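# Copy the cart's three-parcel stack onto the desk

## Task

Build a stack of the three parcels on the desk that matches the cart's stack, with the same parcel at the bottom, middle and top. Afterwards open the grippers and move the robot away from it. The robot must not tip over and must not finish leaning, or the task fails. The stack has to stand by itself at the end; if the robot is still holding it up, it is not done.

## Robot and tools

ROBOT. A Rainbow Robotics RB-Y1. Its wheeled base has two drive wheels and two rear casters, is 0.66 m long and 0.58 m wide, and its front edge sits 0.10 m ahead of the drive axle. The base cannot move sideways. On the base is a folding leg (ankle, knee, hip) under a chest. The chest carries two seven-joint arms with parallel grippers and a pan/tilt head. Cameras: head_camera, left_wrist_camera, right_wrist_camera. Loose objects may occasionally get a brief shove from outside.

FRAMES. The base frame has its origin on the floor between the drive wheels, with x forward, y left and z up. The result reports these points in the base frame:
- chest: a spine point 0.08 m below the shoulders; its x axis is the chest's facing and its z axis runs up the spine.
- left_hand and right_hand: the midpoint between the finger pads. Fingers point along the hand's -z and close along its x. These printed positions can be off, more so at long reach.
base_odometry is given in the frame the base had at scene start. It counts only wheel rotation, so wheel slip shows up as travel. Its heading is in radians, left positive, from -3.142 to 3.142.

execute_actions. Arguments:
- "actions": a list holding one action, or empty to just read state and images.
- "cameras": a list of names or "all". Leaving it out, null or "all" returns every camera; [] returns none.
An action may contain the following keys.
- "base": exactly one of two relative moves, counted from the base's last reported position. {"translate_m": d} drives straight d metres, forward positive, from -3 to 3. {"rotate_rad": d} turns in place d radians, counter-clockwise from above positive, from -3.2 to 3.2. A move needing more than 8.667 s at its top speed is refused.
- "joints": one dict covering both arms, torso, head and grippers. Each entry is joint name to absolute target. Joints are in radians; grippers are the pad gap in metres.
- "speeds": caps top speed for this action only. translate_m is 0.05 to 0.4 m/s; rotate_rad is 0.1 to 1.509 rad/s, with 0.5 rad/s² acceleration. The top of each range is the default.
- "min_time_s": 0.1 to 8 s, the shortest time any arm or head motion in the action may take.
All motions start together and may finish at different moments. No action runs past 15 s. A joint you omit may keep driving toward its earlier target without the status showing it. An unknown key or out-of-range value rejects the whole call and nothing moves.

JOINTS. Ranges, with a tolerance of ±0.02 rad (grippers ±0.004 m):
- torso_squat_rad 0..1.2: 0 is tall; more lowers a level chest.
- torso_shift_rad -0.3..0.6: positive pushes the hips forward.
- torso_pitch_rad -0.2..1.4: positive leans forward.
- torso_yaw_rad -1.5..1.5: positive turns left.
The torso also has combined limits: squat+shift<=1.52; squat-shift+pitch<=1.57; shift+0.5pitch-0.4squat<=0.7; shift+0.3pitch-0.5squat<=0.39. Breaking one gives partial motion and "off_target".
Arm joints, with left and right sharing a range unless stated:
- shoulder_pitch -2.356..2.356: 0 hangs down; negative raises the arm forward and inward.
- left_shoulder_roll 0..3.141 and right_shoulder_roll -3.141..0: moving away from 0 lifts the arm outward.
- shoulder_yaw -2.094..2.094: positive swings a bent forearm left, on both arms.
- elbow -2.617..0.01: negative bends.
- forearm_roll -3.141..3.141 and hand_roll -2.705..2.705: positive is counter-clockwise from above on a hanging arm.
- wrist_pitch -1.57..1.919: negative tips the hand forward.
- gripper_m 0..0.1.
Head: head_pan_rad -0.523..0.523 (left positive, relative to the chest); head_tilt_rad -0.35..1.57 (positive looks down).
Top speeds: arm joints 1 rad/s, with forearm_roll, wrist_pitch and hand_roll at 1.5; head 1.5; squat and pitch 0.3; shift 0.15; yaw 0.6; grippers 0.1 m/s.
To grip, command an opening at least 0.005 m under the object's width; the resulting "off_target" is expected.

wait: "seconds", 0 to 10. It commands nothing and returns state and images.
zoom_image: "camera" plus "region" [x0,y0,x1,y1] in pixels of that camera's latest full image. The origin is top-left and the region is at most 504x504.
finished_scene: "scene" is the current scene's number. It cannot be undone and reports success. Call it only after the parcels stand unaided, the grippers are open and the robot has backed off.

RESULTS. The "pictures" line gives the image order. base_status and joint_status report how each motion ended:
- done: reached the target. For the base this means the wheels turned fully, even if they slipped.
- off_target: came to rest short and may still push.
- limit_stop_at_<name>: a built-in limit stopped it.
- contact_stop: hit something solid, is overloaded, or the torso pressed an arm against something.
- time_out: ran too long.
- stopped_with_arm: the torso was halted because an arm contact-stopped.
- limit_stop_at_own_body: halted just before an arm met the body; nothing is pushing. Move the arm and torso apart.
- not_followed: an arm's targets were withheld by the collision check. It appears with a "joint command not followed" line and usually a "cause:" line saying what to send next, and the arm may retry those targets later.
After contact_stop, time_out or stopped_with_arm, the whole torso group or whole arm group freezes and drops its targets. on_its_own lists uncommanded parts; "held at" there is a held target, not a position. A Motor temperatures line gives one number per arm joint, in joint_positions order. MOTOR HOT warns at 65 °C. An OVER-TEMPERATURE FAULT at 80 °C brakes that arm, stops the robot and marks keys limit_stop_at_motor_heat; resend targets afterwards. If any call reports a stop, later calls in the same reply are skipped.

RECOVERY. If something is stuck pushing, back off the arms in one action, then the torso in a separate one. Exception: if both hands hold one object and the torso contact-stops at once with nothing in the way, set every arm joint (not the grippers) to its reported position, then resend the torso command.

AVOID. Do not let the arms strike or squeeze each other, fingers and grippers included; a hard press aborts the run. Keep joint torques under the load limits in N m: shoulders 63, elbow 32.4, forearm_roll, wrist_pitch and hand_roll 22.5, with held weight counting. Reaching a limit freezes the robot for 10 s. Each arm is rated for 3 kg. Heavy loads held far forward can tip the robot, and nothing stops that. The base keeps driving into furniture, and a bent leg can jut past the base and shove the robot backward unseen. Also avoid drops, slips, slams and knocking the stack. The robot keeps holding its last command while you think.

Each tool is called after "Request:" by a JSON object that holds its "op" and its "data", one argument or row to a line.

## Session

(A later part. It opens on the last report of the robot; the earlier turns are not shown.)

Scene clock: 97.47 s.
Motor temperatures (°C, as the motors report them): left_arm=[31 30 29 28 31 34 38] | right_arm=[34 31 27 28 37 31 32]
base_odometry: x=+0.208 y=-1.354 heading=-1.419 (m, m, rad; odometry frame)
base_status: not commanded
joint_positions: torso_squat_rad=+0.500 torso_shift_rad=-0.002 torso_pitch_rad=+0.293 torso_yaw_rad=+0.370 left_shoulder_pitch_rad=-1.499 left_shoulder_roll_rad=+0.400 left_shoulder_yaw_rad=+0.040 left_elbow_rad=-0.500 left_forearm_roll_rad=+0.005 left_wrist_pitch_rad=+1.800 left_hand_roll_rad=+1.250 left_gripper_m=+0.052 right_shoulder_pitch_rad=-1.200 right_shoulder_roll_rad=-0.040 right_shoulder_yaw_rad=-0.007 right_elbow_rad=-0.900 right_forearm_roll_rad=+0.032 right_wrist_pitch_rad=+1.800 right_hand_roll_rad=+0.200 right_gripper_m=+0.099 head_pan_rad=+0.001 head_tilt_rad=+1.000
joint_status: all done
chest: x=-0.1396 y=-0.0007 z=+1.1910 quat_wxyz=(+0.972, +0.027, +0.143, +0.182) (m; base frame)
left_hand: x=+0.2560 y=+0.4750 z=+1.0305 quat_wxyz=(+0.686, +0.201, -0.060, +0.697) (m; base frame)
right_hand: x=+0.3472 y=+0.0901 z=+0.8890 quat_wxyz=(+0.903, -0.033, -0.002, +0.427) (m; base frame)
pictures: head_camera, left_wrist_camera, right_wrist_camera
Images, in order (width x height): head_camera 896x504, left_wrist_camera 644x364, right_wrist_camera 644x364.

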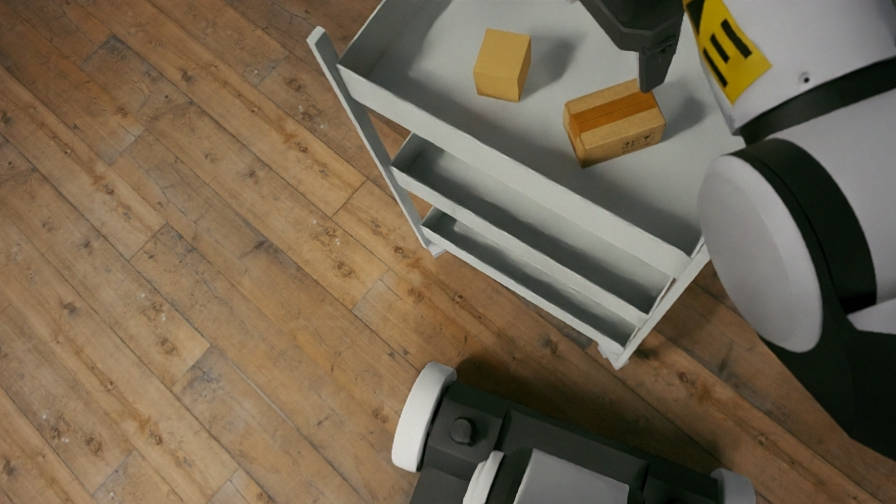

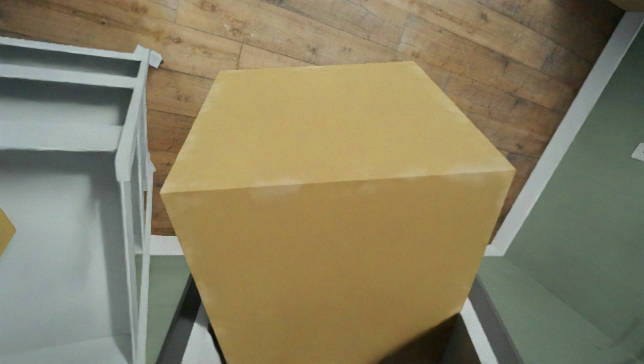

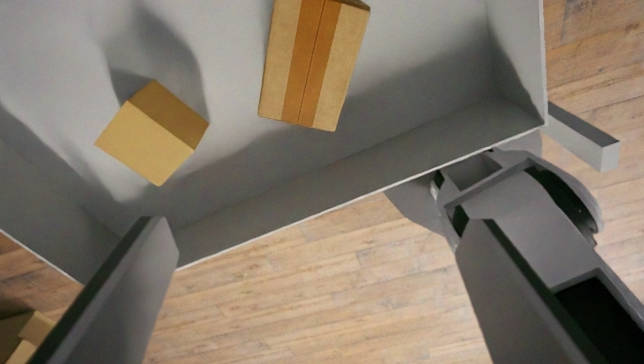

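Request:
{"op": "execute_actions", "data": {
  "actions": [
    {"joints":{"torso_squat_rad":0.93,"right_hand_roll_rad":-0.05}}
  ],
  "cameras": ["head_camera","right_wrist_camera"]
}}

Scene clock: 100.97 s.
Motor temperatures (°C, as the motors report them): left_arm=[31 30 29 28 31 34 38] | right_arm=[34 31 27 28 37 31 32]
base_odometry: x=+0.208 y=-1.354 heading=-1.419 (m, m, rad; odometry frame)
base_status: not commanded
joint_positions: torso_squat_rad=+0.930 torso_shift_rad=-0.002 torso_pitch_rad=+0.291 torso_yaw_rad=+0.370 left_shoulder_pitch_rad=-1.499 left_shoulder_roll_rad=+0.400 left_shoulder_yaw_rad=+0.040 left_elbow_rad=-0.500 left_forearm_roll_rad=+0.005 left_wrist_pitch_rad=+1.800 left_hand_roll_rad=+1.250 left_gripper_m=+0.052 right_shoulder_pitch_rad=-1.205 right_shoulder_roll_rad=-0.040 right_shoulder_yaw_rad=-0.007 right_elbow_rad=-0.903 right_forearm_roll_rad=+0.032 right_wrist_pitch_rad=+1.800 right_hand_roll_rad=-0.050 right_gripper_m=+0.099 head_pan_rad=+0.001 head_tilt_rad=+1.000
joint_status: all done
chest: x=-0.1402 y=-0.0007 z=+0.9953 quat_wxyz=(+0.973, +0.027, +0.142, +0.182) (m; base frame)
left_hand: x=+0.2557 y=+0.4751 z=+0.8356 quat_wxyz=(+0.686, +0.200, -0.061, +0.697) (m; base frame)
right_hand: x=+0.3490 y=+0.0916 z=+0.6972 quat_wxyz=(+0.950, -0.032, -0.010, +0.312) (m; base frame)
pictures: head_camera, right_wrist_camera
Images, in order (width x height): head_camera 896x504, right_wrist_camera 644x364.

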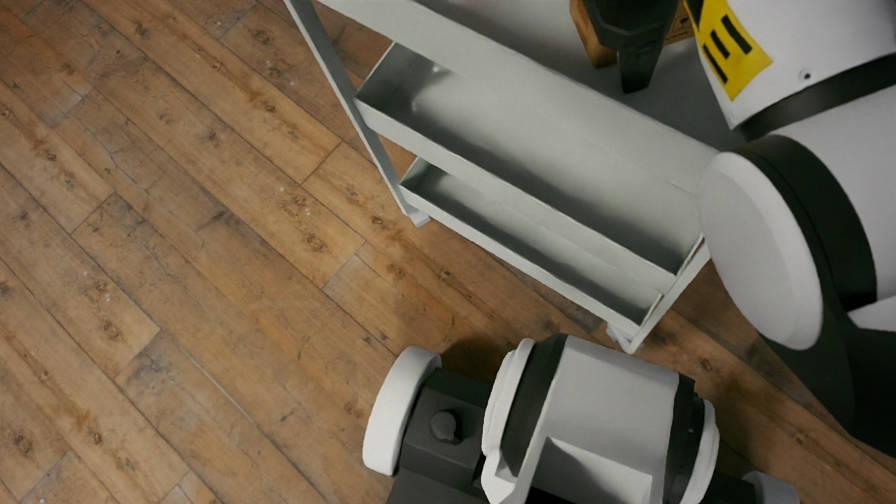

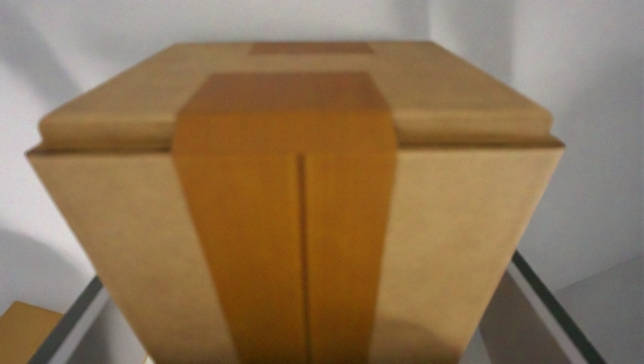

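Request:
{"op": "execute_actions", "data": {
  "actions": [
    {"joints":{"right_gripper_m":0.02,"torso_squat_rad":0.91}}
  ],
  "cameras": []
}}

Request:
{"op": "execute_actions", "data": {
  "actions": [
    {"joints":{"torso_squat_rad":0.3,"torso_yaw_rad":0.0,"left_shoulder_roll_rad":0.2,"head_tilt_rad":0.4}}
  ],
  "cameras": []
}}

Request:
{"op": "execute_actions", "data": {
  "actions": [
    {"base":{"translate_m":-0.6}}
  ],
  "cameras": []
}}

Request:
{"op": "execute_actions", "data": {
  "actions": [
    {"base":{"rotate_rad":-2.1}}
  ]
}}

Scene clock: 114.43 s.
Motor temperatures (°C, as the motors report them): left_arm=[31 30 29 28 31 34 38] | right_arm=[34 31 27 28 37 31 32]
base_odometry: x=+0.208 y=-1.354 heading=-1.419 (m, m, rad; odometry frame)
base_status: not commanded
joint_positions: torso_squat_rad=+0.910 torso_shift_rad=-0.002 torso_pitch_rad=+0.293 torso_yaw_rad=+0.370 left_shoulder_pitch_rad=-1.500 left_shoulder_roll_rad=+0.400 left_shoulder_yaw_rad=+0.040 left_elbow_rad=-0.500 left_forearm_roll_rad=+0.005 left_wrist_pitch_rad=+1.800 left_hand_roll_rad=+1.250 left_gripper_m=+0.052 right_shoulder_pitch_rad=-1.201 right_shoulder_roll_rad=-0.040 right_shoulder_yaw_rad=-0.007 right_elbow_rad=-0.900 right_forearm_roll_rad=+0.032 right_wrist_pitch_rad=+1.800 right_hand_roll_rad=-0.050 right_gripper_m=+0.060 head_pan_rad=+0.001 head_tilt_rad=+1.000
joint_status: right_gripper_m off_target (ended at +0.060, target +0.020); the others done
chest: x=-0.1393 y=-0.0006 z=+1.0063 quat_wxyz=(+0.972, +0.027, +0.143, +0.182) (m; base frame)
left_hand: x=+0.2563 y=+0.4750 z=+0.8459 quat_wxyz=(+0.686, +0.201, -0.060, +0.696) (m; base frame)
right_hand: x=+0.3478 y=+0.0902 z=+0.7045 quat_wxyz=(+0.950, -0.032, -0.006, +0.311) (m; base frame)
pictures: none
No camera images: the call's "cameras" was empty. Leave "cameras" out to get every camera's image.

Scene clock: 115.90 s.
Motor temperatures (°C, as the motors report them): left_arm=[31 30 29 28 31 34 38] | right_arm=[34 31 27 28 37 31 32]
base_odometry: x=+0.208 y=-1.354 heading=-1.419 (m, m, rad; odometry frame)
base_status: not commanded
joint_positions: torso_squat_rad=+0.877 torso_shift_rad=-0.002 torso_pitch_rad=+0.292 torso_yaw_rad=+0.353 left_shoulder_pitch_rad=-1.502 left_shoulder_roll_rad=+0.236 left_shoulder_yaw_rad=+0.038 left_elbow_rad=-0.501 left_forearm_roll_rad=+0.000 left_wrist_pitch_rad=+1.800 left_hand_roll_rad=+1.250 left_gripper_m=+0.051 right_shoulder_pitch_rad=-1.200 right_shoulder_roll_rad=-0.040 right_shoulder_yaw_rad=-0.007 right_elbow_rad=-0.900 right_forearm_roll_rad=+0.032 right_wrist_pitch_rad=+1.800 right_hand_roll_rad=-0.050 right_gripper_m=+0.060 head_pan_rad=+0.001 head_tilt_rad=+0.400
joint_status: torso_squat_rad contact_stop (moved -0.033 of -0.610); torso_yaw_rad contact_stop (moved -0.017 of -0.370); left_shoulder_roll_rad contact_stop (moved -0.164 of -0.200); the others done
on_its_own: torso_squat_rad is held at +0.877, not at your +0.300, since a contact_stop; torso_yaw_rad is held at +0.353, not at your +0.000, since a contact_stop; left_shoulder_roll_rad is held at +0.236, not at your +0.200, since a contact_stop
chest: x=-0.1396 y=-0.0006 z=+1.0244 quat_wxyz=(+0.974, +0.026, +0.143, +0.174) (m; base frame)
left_hand: x=+0.2817 y=+0.3841 z=+0.8253 quat_wxyz=(+0.746, +0.187, -0.036, +0.638) (m; base frame)
right_hand: x=+0.3488 y=+0.0808 z=+0.7221 quat_wxyz=(+0.952, -0.035, -0.005, +0.304) (m; base frame)
pictures: none
No camera images: the call's "cameras" was empty. Leave "cameras" out to get every camera's image.

not run: a stop came earlier in this reply.

not run: a stop came earlier in this reply.

Left hand hit the cart post. Back off.

Request:
{"op": "execute_actions", "data": {
  "actions": [
    {"joints":{"left_shoulder_roll_rad":0.4}}
  ],
  "cameras": []
}}

Request:
{"op": "execute_actions", "data": {
  "actions": [
    {"joints":{"torso_squat_rad":0.3}}
  ],
  "cameras": []
}}

Request:
{"op": "execute_actions", "data": {
  "actions": [
    {"base":{"translate_m":-0.6},"joints":{"torso_yaw_rad":0.0,"left_shoulder_roll_rad":0.2}}
  ],
  "cameras": []
}}

Request:
{"op": "execute_actions", "data": {
  "actions": [
    {"base":{"rotate_rad":-2.1}}
  ]
}}

Scene clock: 117.83 s.
Motor temperatures (°C, as the motors report them): left_arm=[31 30 29 28 31 34 38] | right_arm=[34 31 27 28 37 31 32]
base_odometry: x=+0.208 y=-1.354 heading=-1.419 (m, m, rad; odometry frame)
base_status: not commanded
joint_positions: torso_squat_rad=+0.877 torso_shift_rad=-0.002 torso_pitch_rad=+0.292 torso_yaw_rad=+0.353 left_shoulder_pitch_rad=-1.502 left_shoulder_roll_rad=+0.400 left_shoulder_yaw_rad=+0.038 left_elbow_rad=-0.501 left_forearm_roll_rad=+0.000 left_wrist_pitch_rad=+1.800 left_hand_roll_rad=+1.250 left_gripper_m=+0.051 right_shoulder_pitch_rad=-1.200 right_shoulder_roll_rad=-0.040 right_shoulder_yaw_rad=-0.007 right_elbow_rad=-0.900 right_forearm_roll_rad=+0.032 right_wrist_pitch_rad=+1.800 right_hand_roll_rad=-0.050 right_gripper_m=+0.060 head_pan_rad=+0.001 head_tilt_rad=+0.400
joint_status: all done
on_its_own: torso_squat_rad is held at +0.877, not at your +0.300, since a contact_stop; torso_yaw_rad is held at +0.353, not at your +0.000, since a contact_stop
chest: x=-0.1396 y=-0.0006 z=+1.0244 quat_wxyz=(+0.974, +0.026, +0.143, +0.174) (m; base frame)
left_hand: x=+0.2645 y=+0.4686 z=+0.8637 quat_wxyz=(+0.692, +0.200, -0.063, +0.691) (m; base frame)
right_hand: x=+0.3488 y=+0.0808 z=+0.7221 quat_wxyz=(+0.952, -0.035, -0.005, +0.304) (m; base frame)
pictures: none
No camera images: the call's "cameras" was empty. Leave "cameras" out to get every camera's image.

Scene clock: 120.53 s.
Motor temperatures (°C, as the motors report them): left_arm=[31 30 29 28 31 34 38] | right_arm=[34 31 27 28 37 31 32]
base_odometry: x=+0.208 y=-1.354 heading=-1.419 (m, m, rad; odometry frame)
base_status: not commanded
joint_positions: torso_squat_rad=+0.300 torso_shift_rad=-0.002 torso_pitch_rad=+0.293 torso_yaw_rad=+0.353 left_shoulder_pitch_rad=-1.502 left_shoulder_roll_rad=+0.400 left_shoulder_yaw_rad=+0.038 left_elbow_rad=-0.501 left_forearm_roll_rad=+0.000 left_wrist_pitch_rad=+1.800 left_hand_roll_rad=+1.250 left_gripper_m=+0.051 right_shoulder_pitch_rad=-1.200 right_shoulder_roll_rad=-0.040 right_shoulder_yaw_rad=-0.007 right_elbow_rad=-0.900 right_forearm_roll_rad=+0.032 right_wrist_pitch_rad=+1.800 right_hand_roll_rad=-0.050 right_gripper_m=+0.060 head_pan_rad=+0.001 head_tilt_rad=+0.400
joint_status: all done
on_its_own: torso_yaw_rad is held at +0.353, not at your +0.000, since a contact_stop
chest: x=-0.1399 y=-0.0008 z=+1.2455 quat_wxyz=(+0.974, +0.026, +0.144, +0.174) (m; base frame)
left_hand: x=+0.2641 y=+0.4684 z=+1.0846 quat_wxyz=(+0.692, +0.201, -0.063, +0.691) (m; base frame)
right_hand: x=+0.3484 y=+0.0806 z=+0.9430 quat_wxyz=(+0.952, -0.035, -0.005, +0.304) (m; base frame)
pictures: none
No camera images: the call's "cameras" was empty. Leave "cameras" out to get every camera's image.

Scene clock: 123.83 s.
Motor temperatures (°C, as the motors report them): left_arm=[31 30 29 28 31 34 38] | right_arm=[34 31 27 28 37 31 32]
base_odometry: x=+0.117 y=-0.761 heading=-1.418 (m, m, rad; odometry frame)
base_status: done
joint_positions: torso_squat_rad=+0.300 torso_shift_rad=-0.002 torso_pitch_rad=+0.293 torso_yaw_rad=+0.000 left_shoulder_pitch_rad=-1.502 left_shoulder_roll_rad=+0.200 left_shoulder_yaw_rad=+0.038 left_elbow_rad=-0.501 left_forearm_roll_rad=+0.000 left_wrist_pitch_rad=+1.800 left_hand_roll_rad=+1.250 left_gripper_m=+0.051 right_shoulder_pitch_rad=-1.200 right_shoulder_roll_rad=-0.040 right_shoulder_yaw_rad=-0.007 right_elbow_rad=-0.900 right_forearm_roll_rad=+0.032 right_wrist_pitch_rad=+1.800 right_hand_roll_rad=-0.050 right_gripper_m=+0.060 head_pan_rad=+0.001 head_tilt_rad=+0.400
joint_status: all done
chest: x=-0.1400 y=-0.0008 z=+1.2455 quat_wxyz=(+0.989, +0.000, +0.146, +0.000) (m; base frame)
left_hand: x=+0.3763 y=+0.1814 z=+1.0099 quat_wxyz=(+0.860, +0.138, -0.027, +0.490) (m; base frame)
right_hand: x=+0.3425 y=-0.1163 z=+0.9448 quat_wxyz=(+0.987, -0.083, +0.017, +0.139) (m; base frame)
pictures: none
No camera images: the call's "cameras" was empty. Leave "cameras" out to get every camera's image.

Scene clock: 128.27 s.
Motor temperatures (°C, as the motors report them): left_arm=[31 30 29 28 31 34 38] | right_arm=[35 31 27 28 37 31 32]
base_odometry: x=+0.117 y=-0.761 heading=+2.766 (m, m, rad; odometry frame)
base_status: done
joint_positions: torso_squat_rad=+0.300 torso_shift_rad=-0.002 torso_pitch_rad=+0.293 torso_yaw_rad=+0.000 left_shoulder_pitch_rad=-1.502 left_shoulder_roll_rad=+0.200 left_shoulder_yaw_rad=+0.038 left_elbow_rad=-0.501 left_forearm_roll_rad=+0.000 left_wrist_pitch_rad=+1.800 left_hand_roll_rad=+1.250 left_gripper_m=+0.051 right_shoulder_pitch_rad=-1.200 right_shoulder_roll_rad=-0.040 right_shoulder_yaw_rad=-0.007 right_elbow_rad=-0.900 right_forearm_roll_rad=+0.032 right_wrist_pitch_rad=+1.800 right_hand_roll_rad=-0.050 right_gripper_m=+0.060 head_pan_rad=+0.001 head_tilt_rad=+0.400
joint_status: not commanded
chest: x=-0.1400 y=-0.0008 z=+1.2455 quat_wxyz=(+0.989, +0.000, +0.146, +0.000) (m; base frame)
left_hand: x=+0.3763 y=+0.1814 z=+1.0099 quat_wxyz=(+0.860, +0.138, -0.027, +0.490) (m; base frame)
right_hand: x=+0.3425 y=-0.1163 z=+0.9448 quat_wxyz=(+0.987, -0.083, +0.017, +0.139) (m; base frame)
pictures: head_camera, left_wrist_camera, right_wrist_camera
Images, in order (width x height): head_camera 896x504, left_wrist_camera 644x364, right_wrist_camera 644x364.

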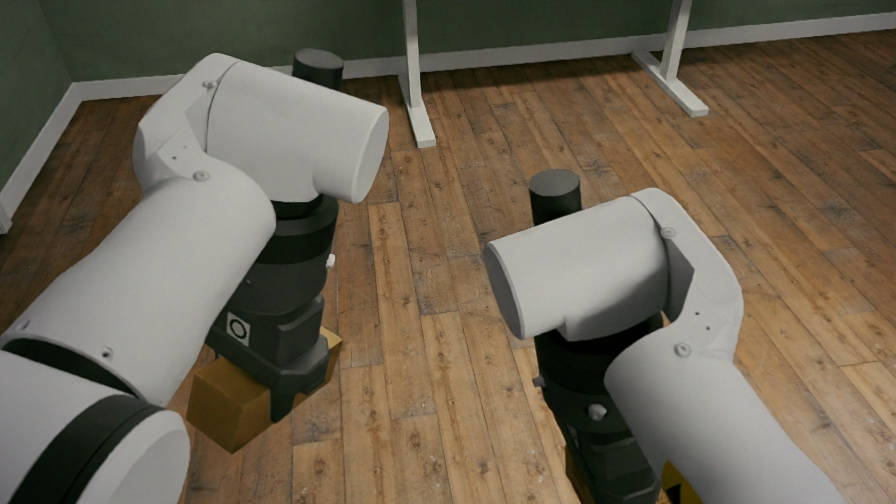

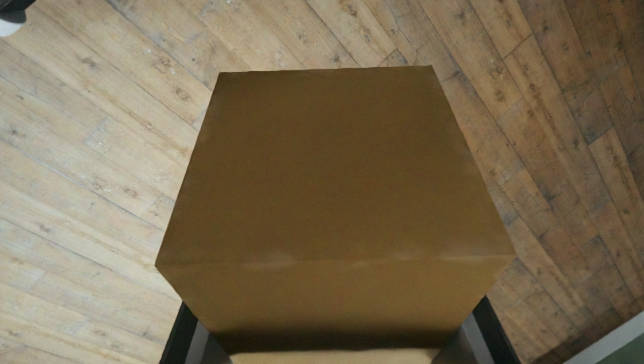

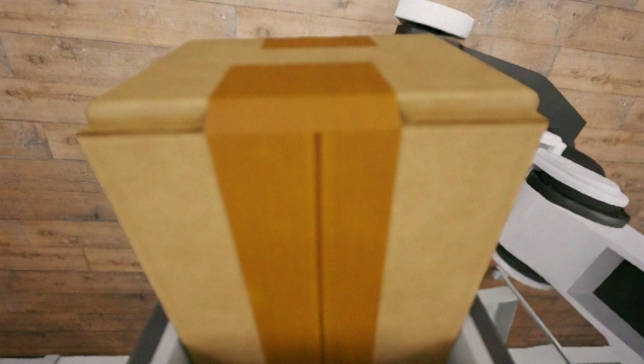

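Request:
{"op": "execute_actions", "data": {
  "actions": [
    {"base":{"rotate_rad":-0.2},"joints":{"torso_squat_rad":0.0,"head_tilt_rad":0.1}}
  ],
  "cameras": []
}}

Request:
{"op": "execute_actions", "data": {
  "actions": [
    {"base":{"translate_m":1.8}}
  ],
  "cameras": ["head_camera"]
}}

Scene clock: 130.97 s.
Motor temperatures (°C, as the motors report them): left_arm=[31 30 29 28 31 34 38] | right_arm=[35 31 27 28 37 31 32]
base_odometry: x=+0.117 y=-0.761 heading=+2.567 (m, m, rad; odometry frame)
base_status: done
joint_positions: torso_squat_rad=+0.000 torso_shift_rad=-0.002 torso_pitch_rad=+0.293 torso_yaw_rad=+0.000 left_shoulder_pitch_rad=-1.502 left_shoulder_roll_rad=+0.200 left_shoulder_yaw_rad=+0.038 left_elbow_rad=-0.501 left_forearm_roll_rad=+0.000 left_wrist_pitch_rad=+1.800 left_hand_roll_rad=+1.250 left_gripper_m=+0.051 right_shoulder_pitch_rad=-1.200 right_shoulder_roll_rad=-0.040 right_shoulder_yaw_rad=-0.007 right_elbow_rad=-0.900 right_forearm_roll_rad=+0.032 right_wrist_pitch_rad=+1.800 right_hand_roll_rad=-0.050 right_gripper_m=+0.060 head_pan_rad=+0.001 head_tilt_rad=+0.100
joint_status: all done
chest: x=-0.1399 y=-0.0008 z=+1.2768 quat_wxyz=(+0.989, +0.000, +0.146, +0.000) (m; base frame)
left_hand: x=+0.3764 y=+0.1814 z=+1.0410 quat_wxyz=(+0.860, +0.138, -0.027, +0.490) (m; base frame)
right_hand: x=+0.3425 y=-0.1163 z=+0.9759 quat_wxyz=(+0.987, -0.083, +0.017, +0.139) (m; base frame)
pictures: none
No camera images: the call's "cameras" was empty. Leave "cameras" out to get every camera's image.

Scene clock: 137.03 s.
Motor temperatures (°C, as the motors report them): left_arm=[31 30 29 28 31 34 38] | right_arm=[35 31 27 28 37 31 32]
base_odometry: x=-1.393 y=+0.218 heading=+2.566 (m, m, rad; odometry frame)
base_status: done
joint_positions: torso_squat_rad=+0.000 torso_shift_rad=-0.002 torso_pitch_rad=+0.293 torso_yaw_rad=+0.000 left_shoulder_pitch_rad=-1.502 left_shoulder_roll_rad=+0.200 left_shoulder_yaw_rad=+0.038 left_elbow_rad=-0.501 left_forearm_roll_rad=+0.000 left_wrist_pitch_rad=+1.800 left_hand_roll_rad=+1.250 left_gripper_m=+0.051 right_shoulder_pitch_rad=-1.200 right_shoulder_roll_rad=-0.040 right_shoulder_yaw_rad=-0.007 right_elbow_rad=-0.900 right_forearm_roll_rad=+0.032 right_wrist_pitch_rad=+1.800 right_hand_roll_rad=-0.050 right_gripper_m=+0.060 head_pan_rad=+0.001 head_tilt_rad=+0.100
joint_status: not commanded
chest: x=-0.1399 y=-0.0008 z=+1.2768 quat_wxyz=(+0.989, +0.000, +0.146, +0.000) (m; base frame)
left_hand: x=+0.3764 y=+0.1814 z=+1.0410 quat_wxyz=(+0.860, +0.138, -0.027, +0.490) (m; base frame)
right_hand: x=+0.3425 y=-0.1163 z=+0.9759 quat_wxyz=(+0.987, -0.083, +0.017, +0.139) (m; base frame)
pictures: head_camera
Images, in order (width x height): head_camera 896x504.

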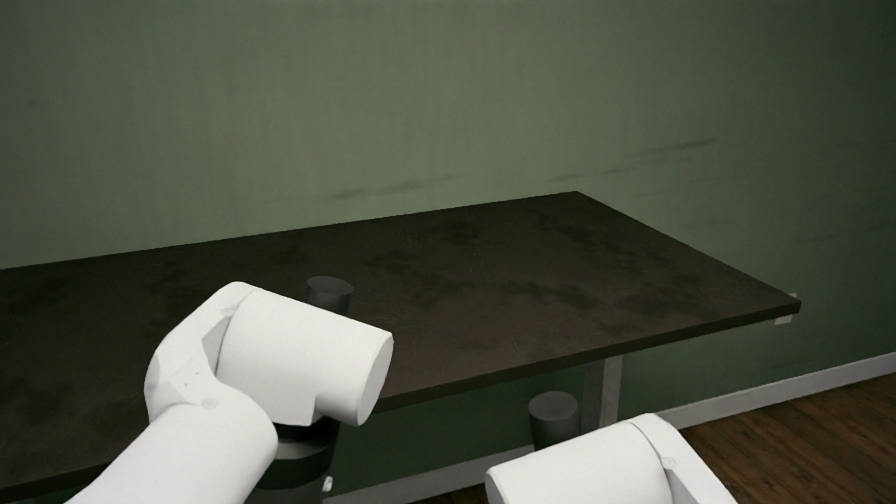

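Request:
{"op": "execute_actions", "data": {
  "actions": [
    {"base":{"rotate_rad":0.45},"joints":{"torso_pitch_rad":0.1,"right_shoulder_pitch_rad":-1.8,"right_elbow_rad":-0.2,"right_wrist_pitch_rad":1.9,"left_shoulder_pitch_rad":-1.9,"left_elbow_rad":-0.1,"left_wrist_pitch_rad":1.9,"head_tilt_rad":0.6}}
  ]
}}

Scene clock: 141.83 s.
Motor temperatures (°C, as the motors report them): left_arm=[31 30 29 28 31 34 38] | right_arm=[35 31 27 28 37 31 32]
base_odometry: x=-1.393 y=+0.218 heading=+3.016 (m, m, rad; odometry frame)
base_status: done
joint_positions: torso_squat_rad=+0.000 torso_shift_rad=-0.002 torso_pitch_rad=+0.100 torso_yaw_rad=+0.000 left_shoulder_pitch_rad=-1.900 left_shoulder_roll_rad=+0.200 left_shoulder_yaw_rad=+0.038 left_elbow_rad=-0.100 left_forearm_roll_rad=+0.000 left_wrist_pitch_rad=+1.900 left_hand_roll_rad=+1.250 left_gripper_m=+0.051 right_shoulder_pitch_rad=-1.748 right_shoulder_roll_rad=-0.040 right_shoulder_yaw_rad=-0.007 right_elbow_rad=-0.252 right_forearm_roll_rad=+0.032 right_wrist_pitch_rad=+1.882 right_hand_roll_rad=-0.050 right_gripper_m=+0.060 head_pan_rad=+0.001 head_tilt_rad=+0.600
joint_status: right_shoulder_pitch_rad time_out (moved -0.548 of -0.600); right_elbow_rad time_out (moved +0.648 of +0.700); the others done
on_its_own: right_shoulder_pitch_rad is held at -1.748, not at your -1.800, since a time_out; right_elbow_rad is held at -0.252, not at your -0.200, since a time_out
chest: x=-0.1984 y=-0.0009 z=+1.2884 quat_wxyz=(+0.999, +0.000, +0.050, +0.000) (m; base frame)
left_hand: x=+0.3148 y=+0.1568 z=+1.2576 quat_wxyz=(+0.849, +0.148, -0.088, +0.499) (m; base frame)
right_hand: x=+0.3115 y=-0.1038 z=+1.1941 quat_wxyz=(+0.971, -0.192, +0.010, +0.141) (m; base frame)
pictures: head_camera, left_wrist_camera, right_wrist_camera
joint command not followed: on one or more control steps a check withheld the commanded joint targets of the right arm, and it was not sent them on those steps.
cause: the commanded joint targets would bring a part of the robot too close to another arm (this arm's wrist and the other arm's wrist); next, command targets that bring no part of the robot closer to that arm.
Images, in order (width x height): head_camera 896x504, left_wrist_camera 644x364, right_wrist_camera 644x364.

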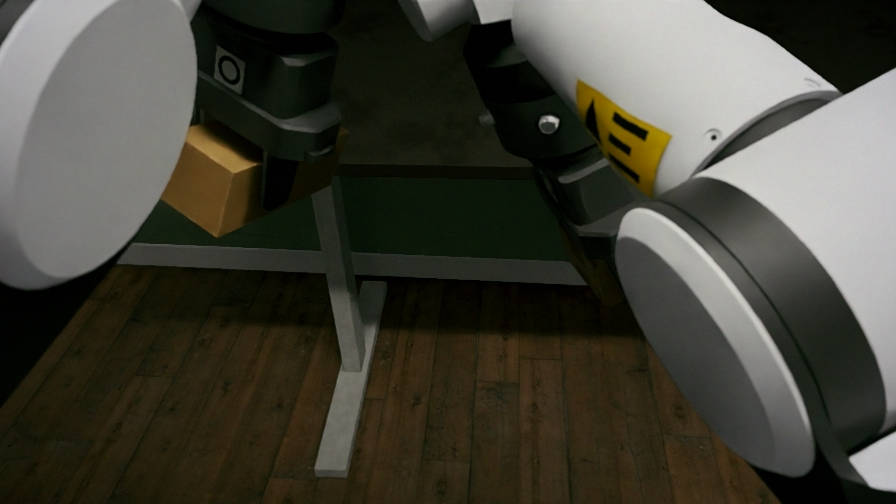

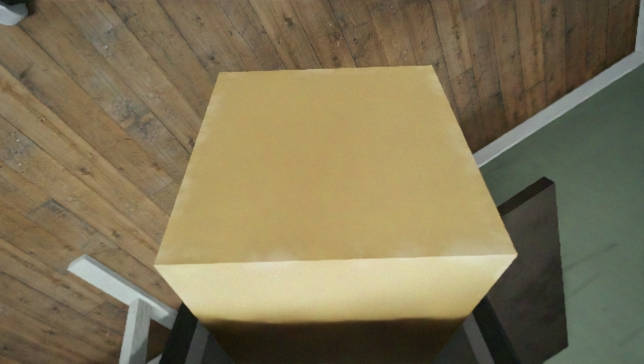

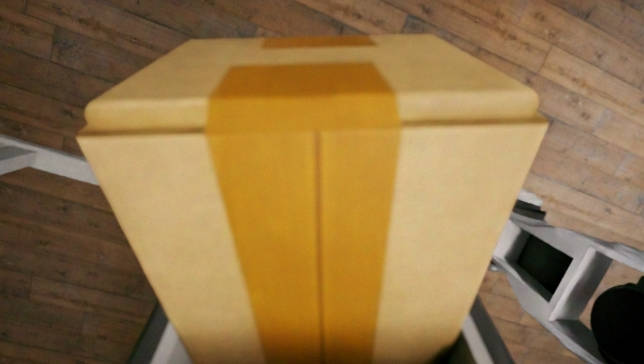

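Request:
{"op": "execute_actions", "data": {
  "actions": [
    {"base":{"translate_m":0.58},"joints":{"right_forearm_roll_rad":-0.4,"left_forearm_roll_rad":0.3,"left_shoulder_roll_rad":0.4,"head_tilt_rad":0.9}}
  ]
}}

Scene clock: 146.63 s.
Motor temperatures (°C, as the motors report them): left_arm=[31 30 29 28 31 34 38] | right_arm=[35 31 27 28 37 31 32]
base_odometry: x=-1.969 y=+0.291 heading=+3.016 (m, m, rad; odometry frame)
base_status: done
joint_positions: torso_squat_rad=+0.000 torso_shift_rad=-0.002 torso_pitch_rad=+0.100 torso_yaw_rad=+0.000 left_shoulder_pitch_rad=-1.900 left_shoulder_roll_rad=+0.400 left_shoulder_yaw_rad=+0.038 left_elbow_rad=-0.100 left_forearm_roll_rad=+0.300 left_wrist_pitch_rad=+1.900 left_hand_roll_rad=+1.250 left_gripper_m=+0.051 right_shoulder_pitch_rad=-1.748 right_shoulder_roll_rad=-0.040 right_shoulder_yaw_rad=-0.007 right_elbow_rad=-0.252 right_forearm_roll_rad=-0.400 right_wrist_pitch_rad=+1.882 right_hand_roll_rad=-0.050 right_gripper_m=+0.060 head_pan_rad=+0.001 head_tilt_rad=+0.900
joint_status: all done
on_its_own: right_shoulder_pitch_rad is held at -1.748, not at your -1.800, since a time_out; right_elbow_rad is held at -0.252, not at your -0.200, since a time_out
chest: x=-0.1981 y=-0.0008 z=+1.2884 quat_wxyz=(+0.999, +0.000, +0.050, +0.000) (m; base frame)
left_hand: x=+0.3215 y=+0.1820 z=+1.2811 quat_wxyz=(+0.837, +0.008, -0.002, +0.548) (m; base frame)
right_hand: x=+0.2752 y=-0.0183 z=+1.1786 quat_wxyz=(+0.978, +0.009, +0.061, +0.198) (m; base frame)
pictures: head_camera, left_wrist_camera, right_wrist_camera
Images, in order (width x height): head_camera 896x504, left_wrist_camera 644x364, right_wrist_camera 644x364.

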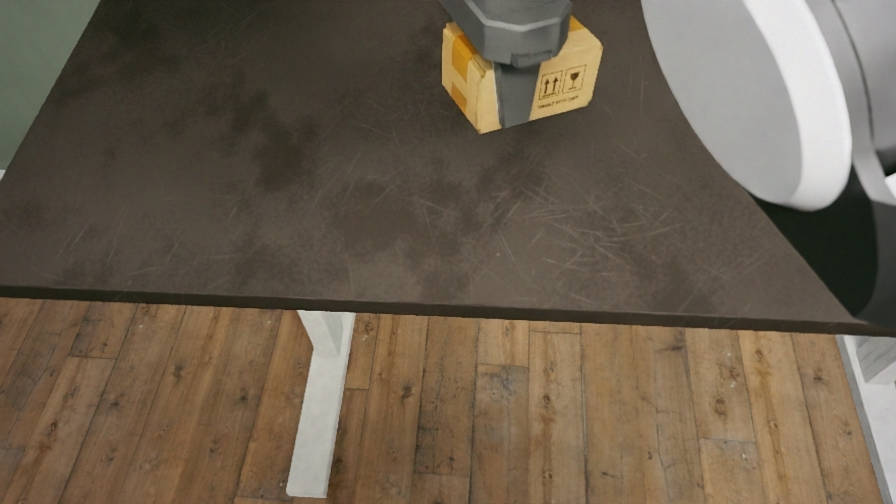

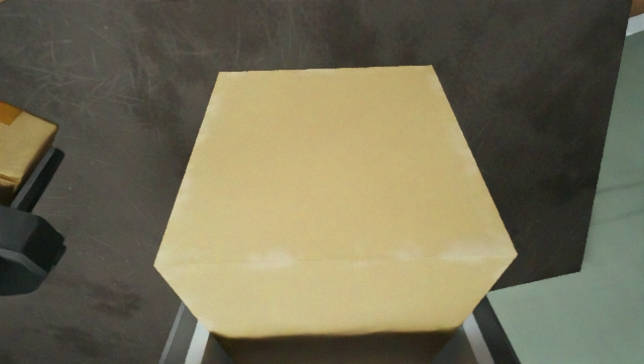

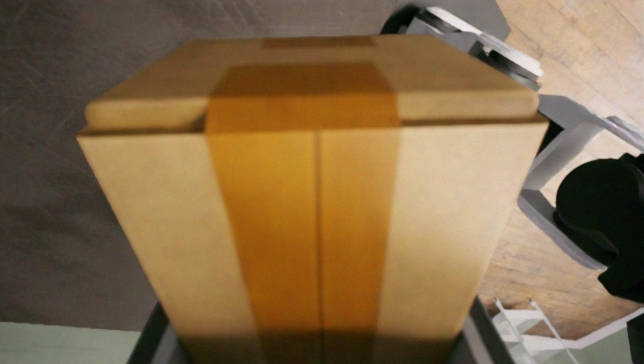

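Request:
{"op": "execute_actions", "data": {
  "actions": [
    {"joints":{"torso_squat_rad":0.45,"right_wrist_pitch_rad":1.78}}
  ],
  "cameras": ["head_camera"]
}}

Scene clock: 149.93 s.
Motor temperatures (°C, as the motors report them): left_arm=[31 30 29 28 31 34 38] | right_arm=[35 31 27 28 37 31 32]
base_odometry: x=-1.968 y=+0.291 heading=+3.016 (m, m, rad; odometry frame)
base_status: not commanded
joint_positions: torso_squat_rad=+0.450 torso_shift_rad=-0.002 torso_pitch_rad=+0.100 torso_yaw_rad=+0.000 left_shoulder_pitch_rad=-1.900 left_shoulder_roll_rad=+0.400 left_shoulder_yaw_rad=+0.038 left_elbow_rad=-0.100 left_forearm_roll_rad=+0.300 left_wrist_pitch_rad=+1.900 left_hand_roll_rad=+1.250 left_gripper_m=+0.051 right_shoulder_pitch_rad=-1.748 right_shoulder_roll_rad=-0.040 right_shoulder_yaw_rad=-0.007 right_elbow_rad=-0.252 right_forearm_roll_rad=-0.400 right_wrist_pitch_rad=+1.780 right_hand_roll_rad=-0.050 right_gripper_m=+0.060 head_pan_rad=+0.001 head_tilt_rad=+0.900
joint_status: all done
on_its_own: right_shoulder_pitch_rad is held at -1.748, not at your -1.800, since a time_out; right_elbow_rad is held at -0.252, not at your -0.200, since a time_out
chest: x=-0.1983 y=-0.0007 z=+1.2187 quat_wxyz=(+0.999, +0.000, +0.050, +0.000) (m; base frame)
left_hand: x=+0.3214 y=+0.1821 z=+1.2117 quat_wxyz=(+0.837, +0.008, -0.002, +0.548) (m; base frame)
right_hand: x=+0.2962 y=-0.0081 z=+1.1077 quat_wxyz=(+0.980, +0.022, +0.012, +0.197) (m; base frame)
pictures: head_camera
Images, in order (width x height): head_camera 896x504.

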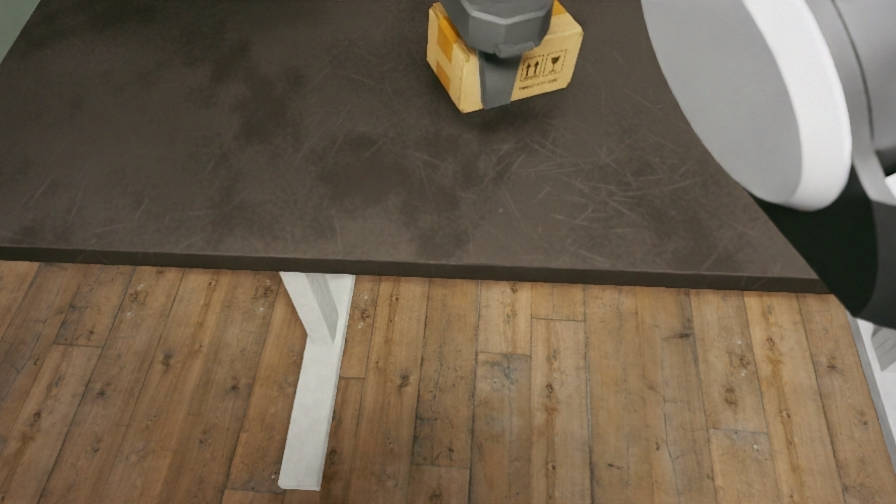

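Request:
{"op": "execute_actions", "data": {
  "actions": [
    {"joints":{"torso_squat_rad":0.62}}
  ],
  "cameras": ["head_camera"]
}}

Scene clock: 151.93 s.
Motor temperatures (°C, as the motors report them): left_arm=[31 30 29 28 31 34 38] | right_arm=[35 31 27 28 37 31 32]
base_odometry: x=-1.968 y=+0.291 heading=+3.016 (m, m, rad; odometry frame)
base_status: not commanded
joint_positions: torso_squat_rad=+0.620 torso_shift_rad=-0.002 torso_pitch_rad=+0.100 torso_yaw_rad=+0.000 left_shoulder_pitch_rad=-1.900 left_shoulder_roll_rad=+0.400 left_shoulder_yaw_rad=+0.038 left_elbow_rad=-0.100 left_forearm_roll_rad=+0.300 left_wrist_pitch_rad=+1.900 left_hand_roll_rad=+1.250 left_gripper_m=+0.051 right_shoulder_pitch_rad=-1.748 right_shoulder_roll_rad=-0.040 right_shoulder_yaw_rad=-0.007 right_elbow_rad=-0.252 right_forearm_roll_rad=-0.400 right_wrist_pitch_rad=+1.780 right_hand_roll_rad=-0.050 right_gripper_m=+0.060 head_pan_rad=+0.001 head_tilt_rad=+0.900
joint_status: all done
on_its_own: right_shoulder_pitch_rad is held at -1.748, not at your -1.800, since a time_out; right_elbow_rad is held at -0.252, not at your -0.200, since a time_out
chest: x=-0.1982 y=-0.0007 z=+1.1581 quat_wxyz=(+0.999, +0.000, +0.050, +0.000) (m; base frame)
left_hand: x=+0.3215 y=+0.1821 z=+1.1511 quat_wxyz=(+0.837, +0.008, -0.002, +0.548) (m; base frame)
right_hand: x=+0.2963 y=-0.0080 z=+1.0471 quat_wxyz=(+0.980, +0.022, +0.012, +0.197) (m; base frame)
pictures: head_camera
Images, in order (width x height): head_camera 896x504.

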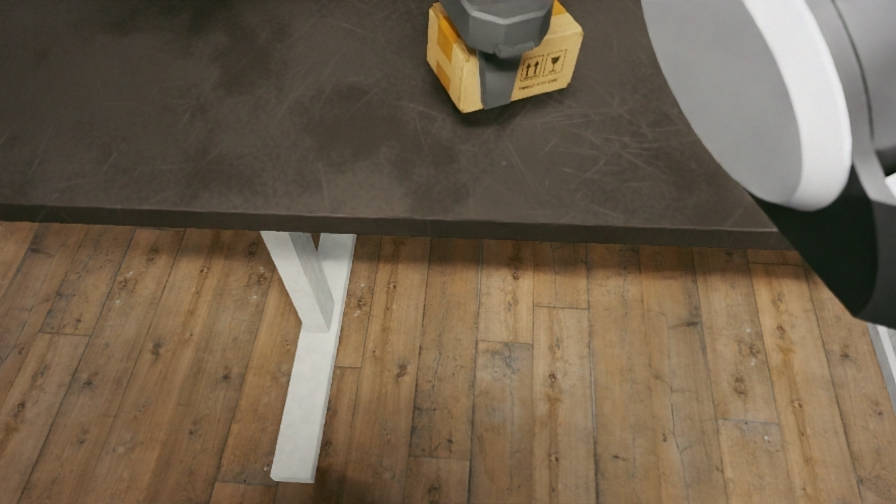

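Request:
{"op": "execute_actions", "data": {
  "actions": [
    {"joints":{"torso_squat_rad":0.78}}
  ],
  "cameras": ["head_camera"]
}}

Scene clock: 154.93 s.
Motor temperatures (°C, as the motors report them): left_arm=[31 30 29 28 31 34 38] | right_arm=[35 31 27 28 37 31 32]
base_odometry: x=-1.968 y=+0.291 heading=+3.016 (m, m, rad; odometry frame)
base_status: not commanded
joint_positions: torso_squat_rad=+0.774 torso_shift_rad=-0.004 torso_pitch_rad=+0.094 torso_yaw_rad=+0.000 left_shoulder_pitch_rad=-1.900 left_shoulder_roll_rad=+0.400 left_shoulder_yaw_rad=+0.038 left_elbow_rad=-0.100 left_forearm_roll_rad=+0.300 left_wrist_pitch_rad=+1.900 left_hand_roll_rad=+1.250 left_gripper_m=+0.051 right_shoulder_pitch_rad=-1.754 right_shoulder_roll_rad=-0.043 right_shoulder_yaw_rad=-0.007 right_elbow_rad=-0.256 right_forearm_roll_rad=-0.400 right_wrist_pitch_rad=+1.780 right_hand_roll_rad=-0.050 right_gripper_m=+0.059 head_pan_rad=+0.001 head_tilt_rad=+0.900
joint_status: torso_squat_rad contact_stop (moved +0.154 of +0.160)
on_its_own: right_shoulder_pitch_rad is held at -1.748, not at your -1.800, since a time_out; right_elbow_rad is held at -0.252, not at your -0.200, since a time_out
chest: x=-0.2008 y=-0.0006 z=+1.0889 quat_wxyz=(+0.999, +0.000, +0.047, +0.000) (m; base frame)
left_hand: x=+0.3188 y=+0.1821 z=+1.0848 quat_wxyz=(+0.837, +0.007, -0.004, +0.548) (m; base frame)
right_hand: x=+0.2961 y=-0.0074 z=+0.9850 quat_wxyz=(+0.980, +0.021, +0.004, +0.198) (m; base frame)
pictures: head_camera
Images, in order (width x height): head_camera 896x504.

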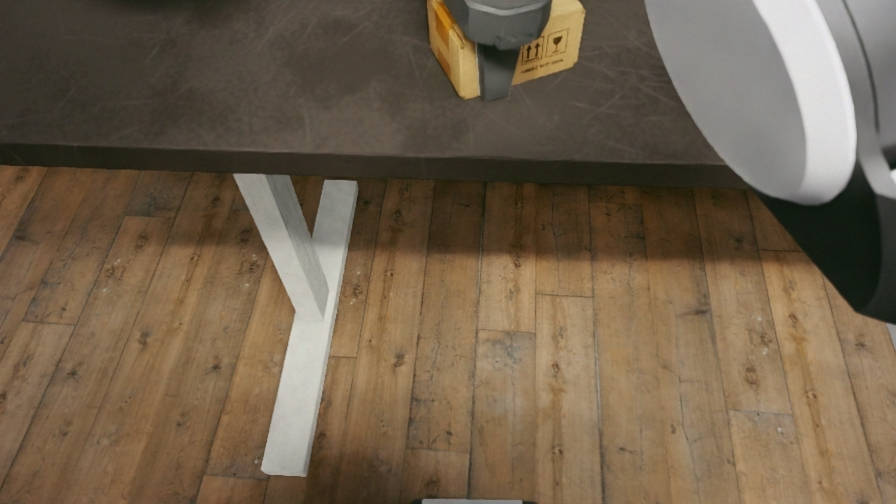

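Request:
{"op": "execute_actions", "data": {
  "actions": [
    {"joints":{"right_gripper_m":0.099,"torso_squat_rad":0.76}}
  ],
  "cameras": []
}}

Request:
{"op": "execute_actions", "data": {
  "actions": [
    {"joints":{"torso_squat_rad":0.55}}
  ],
  "cameras": []
}}

Request:
{"op": "execute_actions", "data": {
  "actions": [
    {"joints":{"right_shoulder_roll_rad":-0.5,"torso_yaw_rad":-0.37,"left_hand_roll_rad":0.85}}
  ],
  "cameras": ["head_camera","left_wrist_camera"]
}}

Scene clock: 157.93 s.
Motor temperatures (°C, as the motors report them): left_arm=[31 30 29 28 31 34 38] | right_arm=[35 31 27 28 37 31 32]
base_odometry: x=-1.968 y=+0.291 heading=+3.016 (m, m, rad; odometry frame)
base_status: not commanded
joint_positions: torso_squat_rad=+0.760 torso_shift_rad=-0.003 torso_pitch_rad=+0.096 torso_yaw_rad=+0.000 left_shoulder_pitch_rad=-1.900 left_shoulder_roll_rad=+0.400 left_shoulder_yaw_rad=+0.038 left_elbow_rad=-0.100 left_forearm_roll_rad=+0.300 left_wrist_pitch_rad=+1.900 left_hand_roll_rad=+1.250 left_gripper_m=+0.051 right_shoulder_pitch_rad=-1.748 right_shoulder_roll_rad=-0.040 right_shoulder_yaw_rad=-0.007 right_elbow_rad=-0.253 right_forearm_roll_rad=-0.400 right_wrist_pitch_rad=+1.780 right_hand_roll_rad=-0.050 right_gripper_m=+0.099 head_pan_rad=+0.001 head_tilt_rad=+0.900
joint_status: all done
on_its_own: right_shoulder_pitch_rad is held at -1.748, not at your -1.800, since a time_out; right_elbow_rad is held at -0.252, not at your -0.200, since a time_out
chest: x=-0.2000 y=-0.0006 z=+1.0959 quat_wxyz=(+0.999, +0.000, +0.048, +0.000) (m; base frame)
left_hand: x=+0.3197 y=+0.1821 z=+1.0908 quat_wxyz=(+0.837, +0.007, -0.003, +0.548) (m; base frame)
right_hand: x=+0.2951 y=-0.0079 z=+0.9871 quat_wxyz=(+0.980, +0.022, +0.009, +0.197) (m; base frame)
pictures: none
No camera images: the call's "cameras" was empty. Leave "cameras" out to get every camera's image.

Scene clock: 159.43 s.
Motor temperatures (°C, as the motors report them): left_arm=[31 30 29 28 31 34 38] | right_arm=[35 31 27 28 37 31 32]
base_odometry: x=-1.968 y=+0.291 heading=+3.016 (m, m, rad; odometry frame)
base_status: not commanded
joint_positions: torso_squat_rad=+0.550 torso_shift_rad=-0.003 torso_pitch_rad=+0.096 torso_yaw_rad=+0.000 left_shoulder_pitch_rad=-1.900 left_shoulder_roll_rad=+0.400 left_shoulder_yaw_rad=+0.038 left_elbow_rad=-0.100 left_forearm_roll_rad=+0.300 left_wrist_pitch_rad=+1.900 left_hand_roll_rad=+1.250 left_gripper_m=+0.051 right_shoulder_pitch_rad=-1.748 right_shoulder_roll_rad=-0.040 right_shoulder_yaw_rad=-0.007 right_elbow_rad=-0.253 right_forearm_roll_rad=-0.400 right_wrist_pitch_rad=+1.780 right_hand_roll_rad=-0.050 right_gripper_m=+0.099 head_pan_rad=+0.001 head_tilt_rad=+0.900
joint_status: all done
on_its_own: right_shoulder_pitch_rad is held at -1.748, not at your -1.800, since a time_out; right_elbow_rad is held at -0.252, not at your -0.200, since a time_out
chest: x=-0.2002 y=-0.0007 z=+1.1852 quat_wxyz=(+0.999, +0.000, +0.048, +0.000) (m; base frame)
left_hand: x=+0.3195 y=+0.1821 z=+1.1801 quat_wxyz=(+0.837, +0.007, -0.003, +0.548) (m; base frame)
right_hand: x=+0.2948 y=-0.0080 z=+1.0763 quat_wxyz=(+0.980, +0.022, +0.009, +0.197) (m; base frame)
pictures: none
No camera images: the call's "cameras" was empty. Leave "cameras" out to get every camera's image.

Scene clock: 160.83 s.
Motor temperatures (°C, as the motors report them): left_arm=[31 30 29 28 31 34 38] | right_arm=[35 31 27 28 37 31 32]
base_odometry: x=-1.968 y=+0.291 heading=+3.016 (m, m, rad; odometry frame)
base_status: not commanded
joint_positions: torso_squat_rad=+0.550 torso_shift_rad=-0.003 torso_pitch_rad=+0.096 torso_yaw_rad=-0.370 left_shoulder_pitch_rad=-1.900 left_shoulder_roll_rad=+0.400 left_shoulder_yaw_rad=+0.038 left_elbow_rad=-0.100 left_forearm_roll_rad=+0.300 left_wrist_pitch_rad=+1.900 left_hand_roll_rad=+0.850 left_gripper_m=+0.051 right_shoulder_pitch_rad=-1.748 right_shoulder_roll_rad=-0.500 right_shoulder_yaw_rad=-0.007 right_elbow_rad=-0.253 right_forearm_roll_rad=-0.400 right_wrist_pitch_rad=+1.780 right_hand_roll_rad=-0.050 right_gripper_m=+0.099 head_pan_rad=+0.001 head_tilt_rad=+0.900
joint_status: all done
on_its_own: right_shoulder_pitch_rad is held at -1.748, not at your -1.800, since a time_out; right_elbow_rad is held at -0.252, not at your -0.200, since a time_out
chest: x=-0.2003 y=-0.0009 z=+1.1853 quat_wxyz=(+0.982, -0.008, +0.047, -0.184) (m; base frame)
left_hand: x=+0.3503 y=-0.0178 z=+1.1770 quat_wxyz=(+0.981, -0.009, +0.003, +0.194) (m; base frame)
right_hand: x=+0.2413 y=-0.4188 z=+1.1738 quat_wxyz=(+0.977, -0.004, -0.078, -0.197) (m; base frame)
pictures: head_camera, left_wrist_camera
Images, in order (width x height): head_camera 896x504, left_wrist_camera 644x364.

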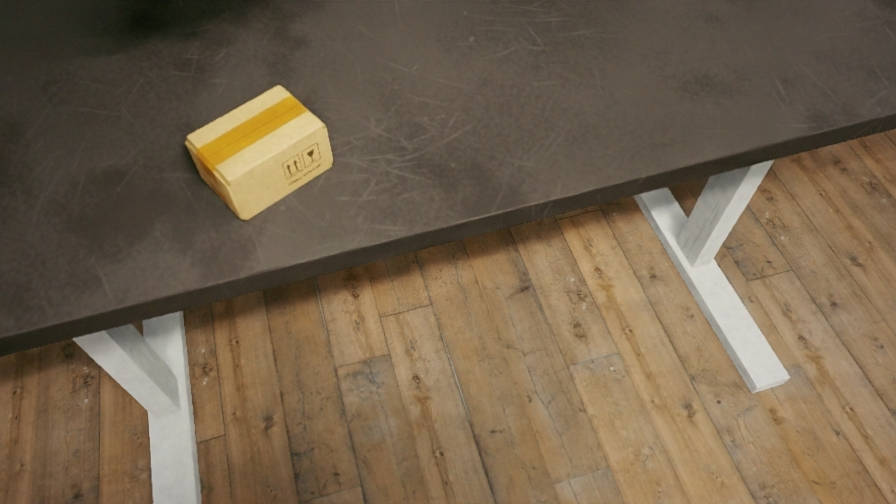

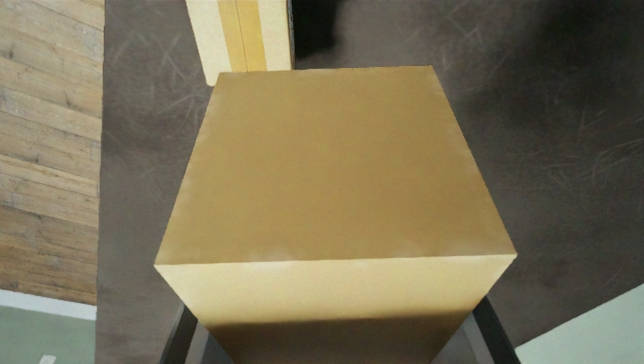

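Back 0.055 then lower.

Request:
{"op": "execute_actions", "data": {
  "actions": [
    {"base":{"translate_m":-0.055},"joints":{"torso_yaw_rad":-0.35,"head_pan_rad":0.3,"head_tilt_rad":0.7}}
  ],
  "cameras": []
}}

Request:
{"op": "execute_actions", "data": {
  "actions": [
    {"joints":{"torso_squat_rad":0.82}}
  ],
  "cameras": ["head_camera","left_wrist_camera"]
}}

Scene clock: 163.50 s.
Motor temperatures (°C, as the motors report them): left_arm=[31 30 29 28 31 34 38] | right_arm=[35 31 27 28 37 31 32]
base_odometry: x=-1.914 y=+0.284 heading=+3.016 (m, m, rad; odometry frame)
base_status: done
joint_positions: torso_squat_rad=+0.550 torso_shift_rad=-0.003 torso_pitch_rad=+0.096 torso_yaw_rad=-0.350 left_shoulder_pitch_rad=-1.900 left_shoulder_roll_rad=+0.400 left_shoulder_yaw_rad=+0.038 left_elbow_rad=-0.100 left_forearm_roll_rad=+0.300 left_wrist_pitch_rad=+1.900 left_hand_roll_rad=+0.850 left_gripper_m=+0.051 right_shoulder_pitch_rad=-1.748 right_shoulder_roll_rad=-0.500 right_shoulder_yaw_rad=-0.007 right_elbow_rad=-0.253 right_forearm_roll_rad=-0.400 right_wrist_pitch_rad=+1.780 right_hand_roll_rad=-0.050 right_gripper_m=+0.099 head_pan_rad=+0.300 head_tilt_rad=+0.700
joint_status: all done
on_its_own: right_shoulder_pitch_rad is held at -1.748, not at your -1.800, since a time_out; right_elbow_rad is held at -0.252, not at your -0.200, since a time_out
chest: x=-0.2003 y=-0.0008 z=+1.1853 quat_wxyz=(+0.984, -0.008, +0.047, -0.174) (m; base frame)
left_hand: x=+0.3505 y=-0.0066 z=+1.1772 quat_wxyz=(+0.979, -0.008, +0.003, +0.204) (m; base frame)
right_hand: x=+0.2496 y=-0.4096 z=+1.1731 quat_wxyz=(+0.979, -0.003, -0.078, -0.187) (m; base frame)
pictures: none
No camera images: the call's "cameras" was empty. Leave "cameras" out to get every camera's image.

Scene clock: 165.20 s.
Motor temperatures (°C, as the motors report them): left_arm=[31 30 29 28 31 34 38] | right_arm=[35 31 27 28 37 31 32]
base_odometry: x=-1.914 y=+0.284 heading=+3.016 (m, m, rad; odometry frame)
base_status: not commanded
joint_positions: torso_squat_rad=+0.820 torso_shift_rad=-0.003 torso_pitch_rad=+0.096 torso_yaw_rad=-0.350 left_shoulder_pitch_rad=-1.900 left_shoulder_roll_rad=+0.400 left_shoulder_yaw_rad=+0.038 left_elbow_rad=-0.100 left_forearm_roll_rad=+0.300 left_wrist_pitch_rad=+1.900 left_hand_roll_rad=+0.850 left_gripper_m=+0.051 right_shoulder_pitch_rad=-1.748 right_shoulder_roll_rad=-0.500 right_shoulder_yaw_rad=-0.007 right_elbow_rad=-0.253 right_forearm_roll_rad=-0.400 right_wrist_pitch_rad=+1.780 right_hand_roll_rad=-0.050 right_gripper_m=+0.099 head_pan_rad=+0.300 head_tilt_rad=+0.700
joint_status: all done
on_its_own: right_shoulder_pitch_rad is held at -1.748, not at your -1.800, since a time_out; right_elbow_rad is held at -0.252, not at your -0.200, since a time_out
chest: x=-0.2000 y=-0.0007 z=+1.0661 quat_wxyz=(+0.984, -0.008, +0.047, -0.174) (m; base frame)
left_hand: x=+0.3509 y=-0.0065 z=+1.0580 quat_wxyz=(+0.979, -0.008, +0.003, +0.204) (m; base frame)
right_hand: x=+0.2499 y=-0.4095 z=+1.0539 quat_wxyz=(+0.979, -0.003, -0.078, -0.187) (m; base frame)
pictures: head_camera, left_wrist_camera
Images, in order (width x height): head_camera 896x504, left_wrist_camera 644x364.

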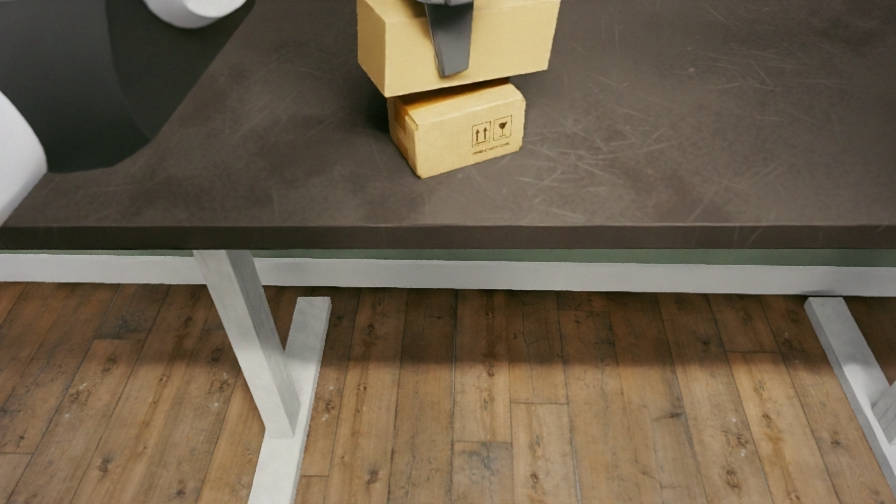

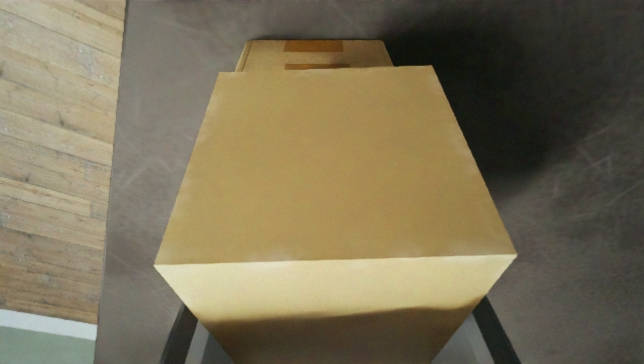

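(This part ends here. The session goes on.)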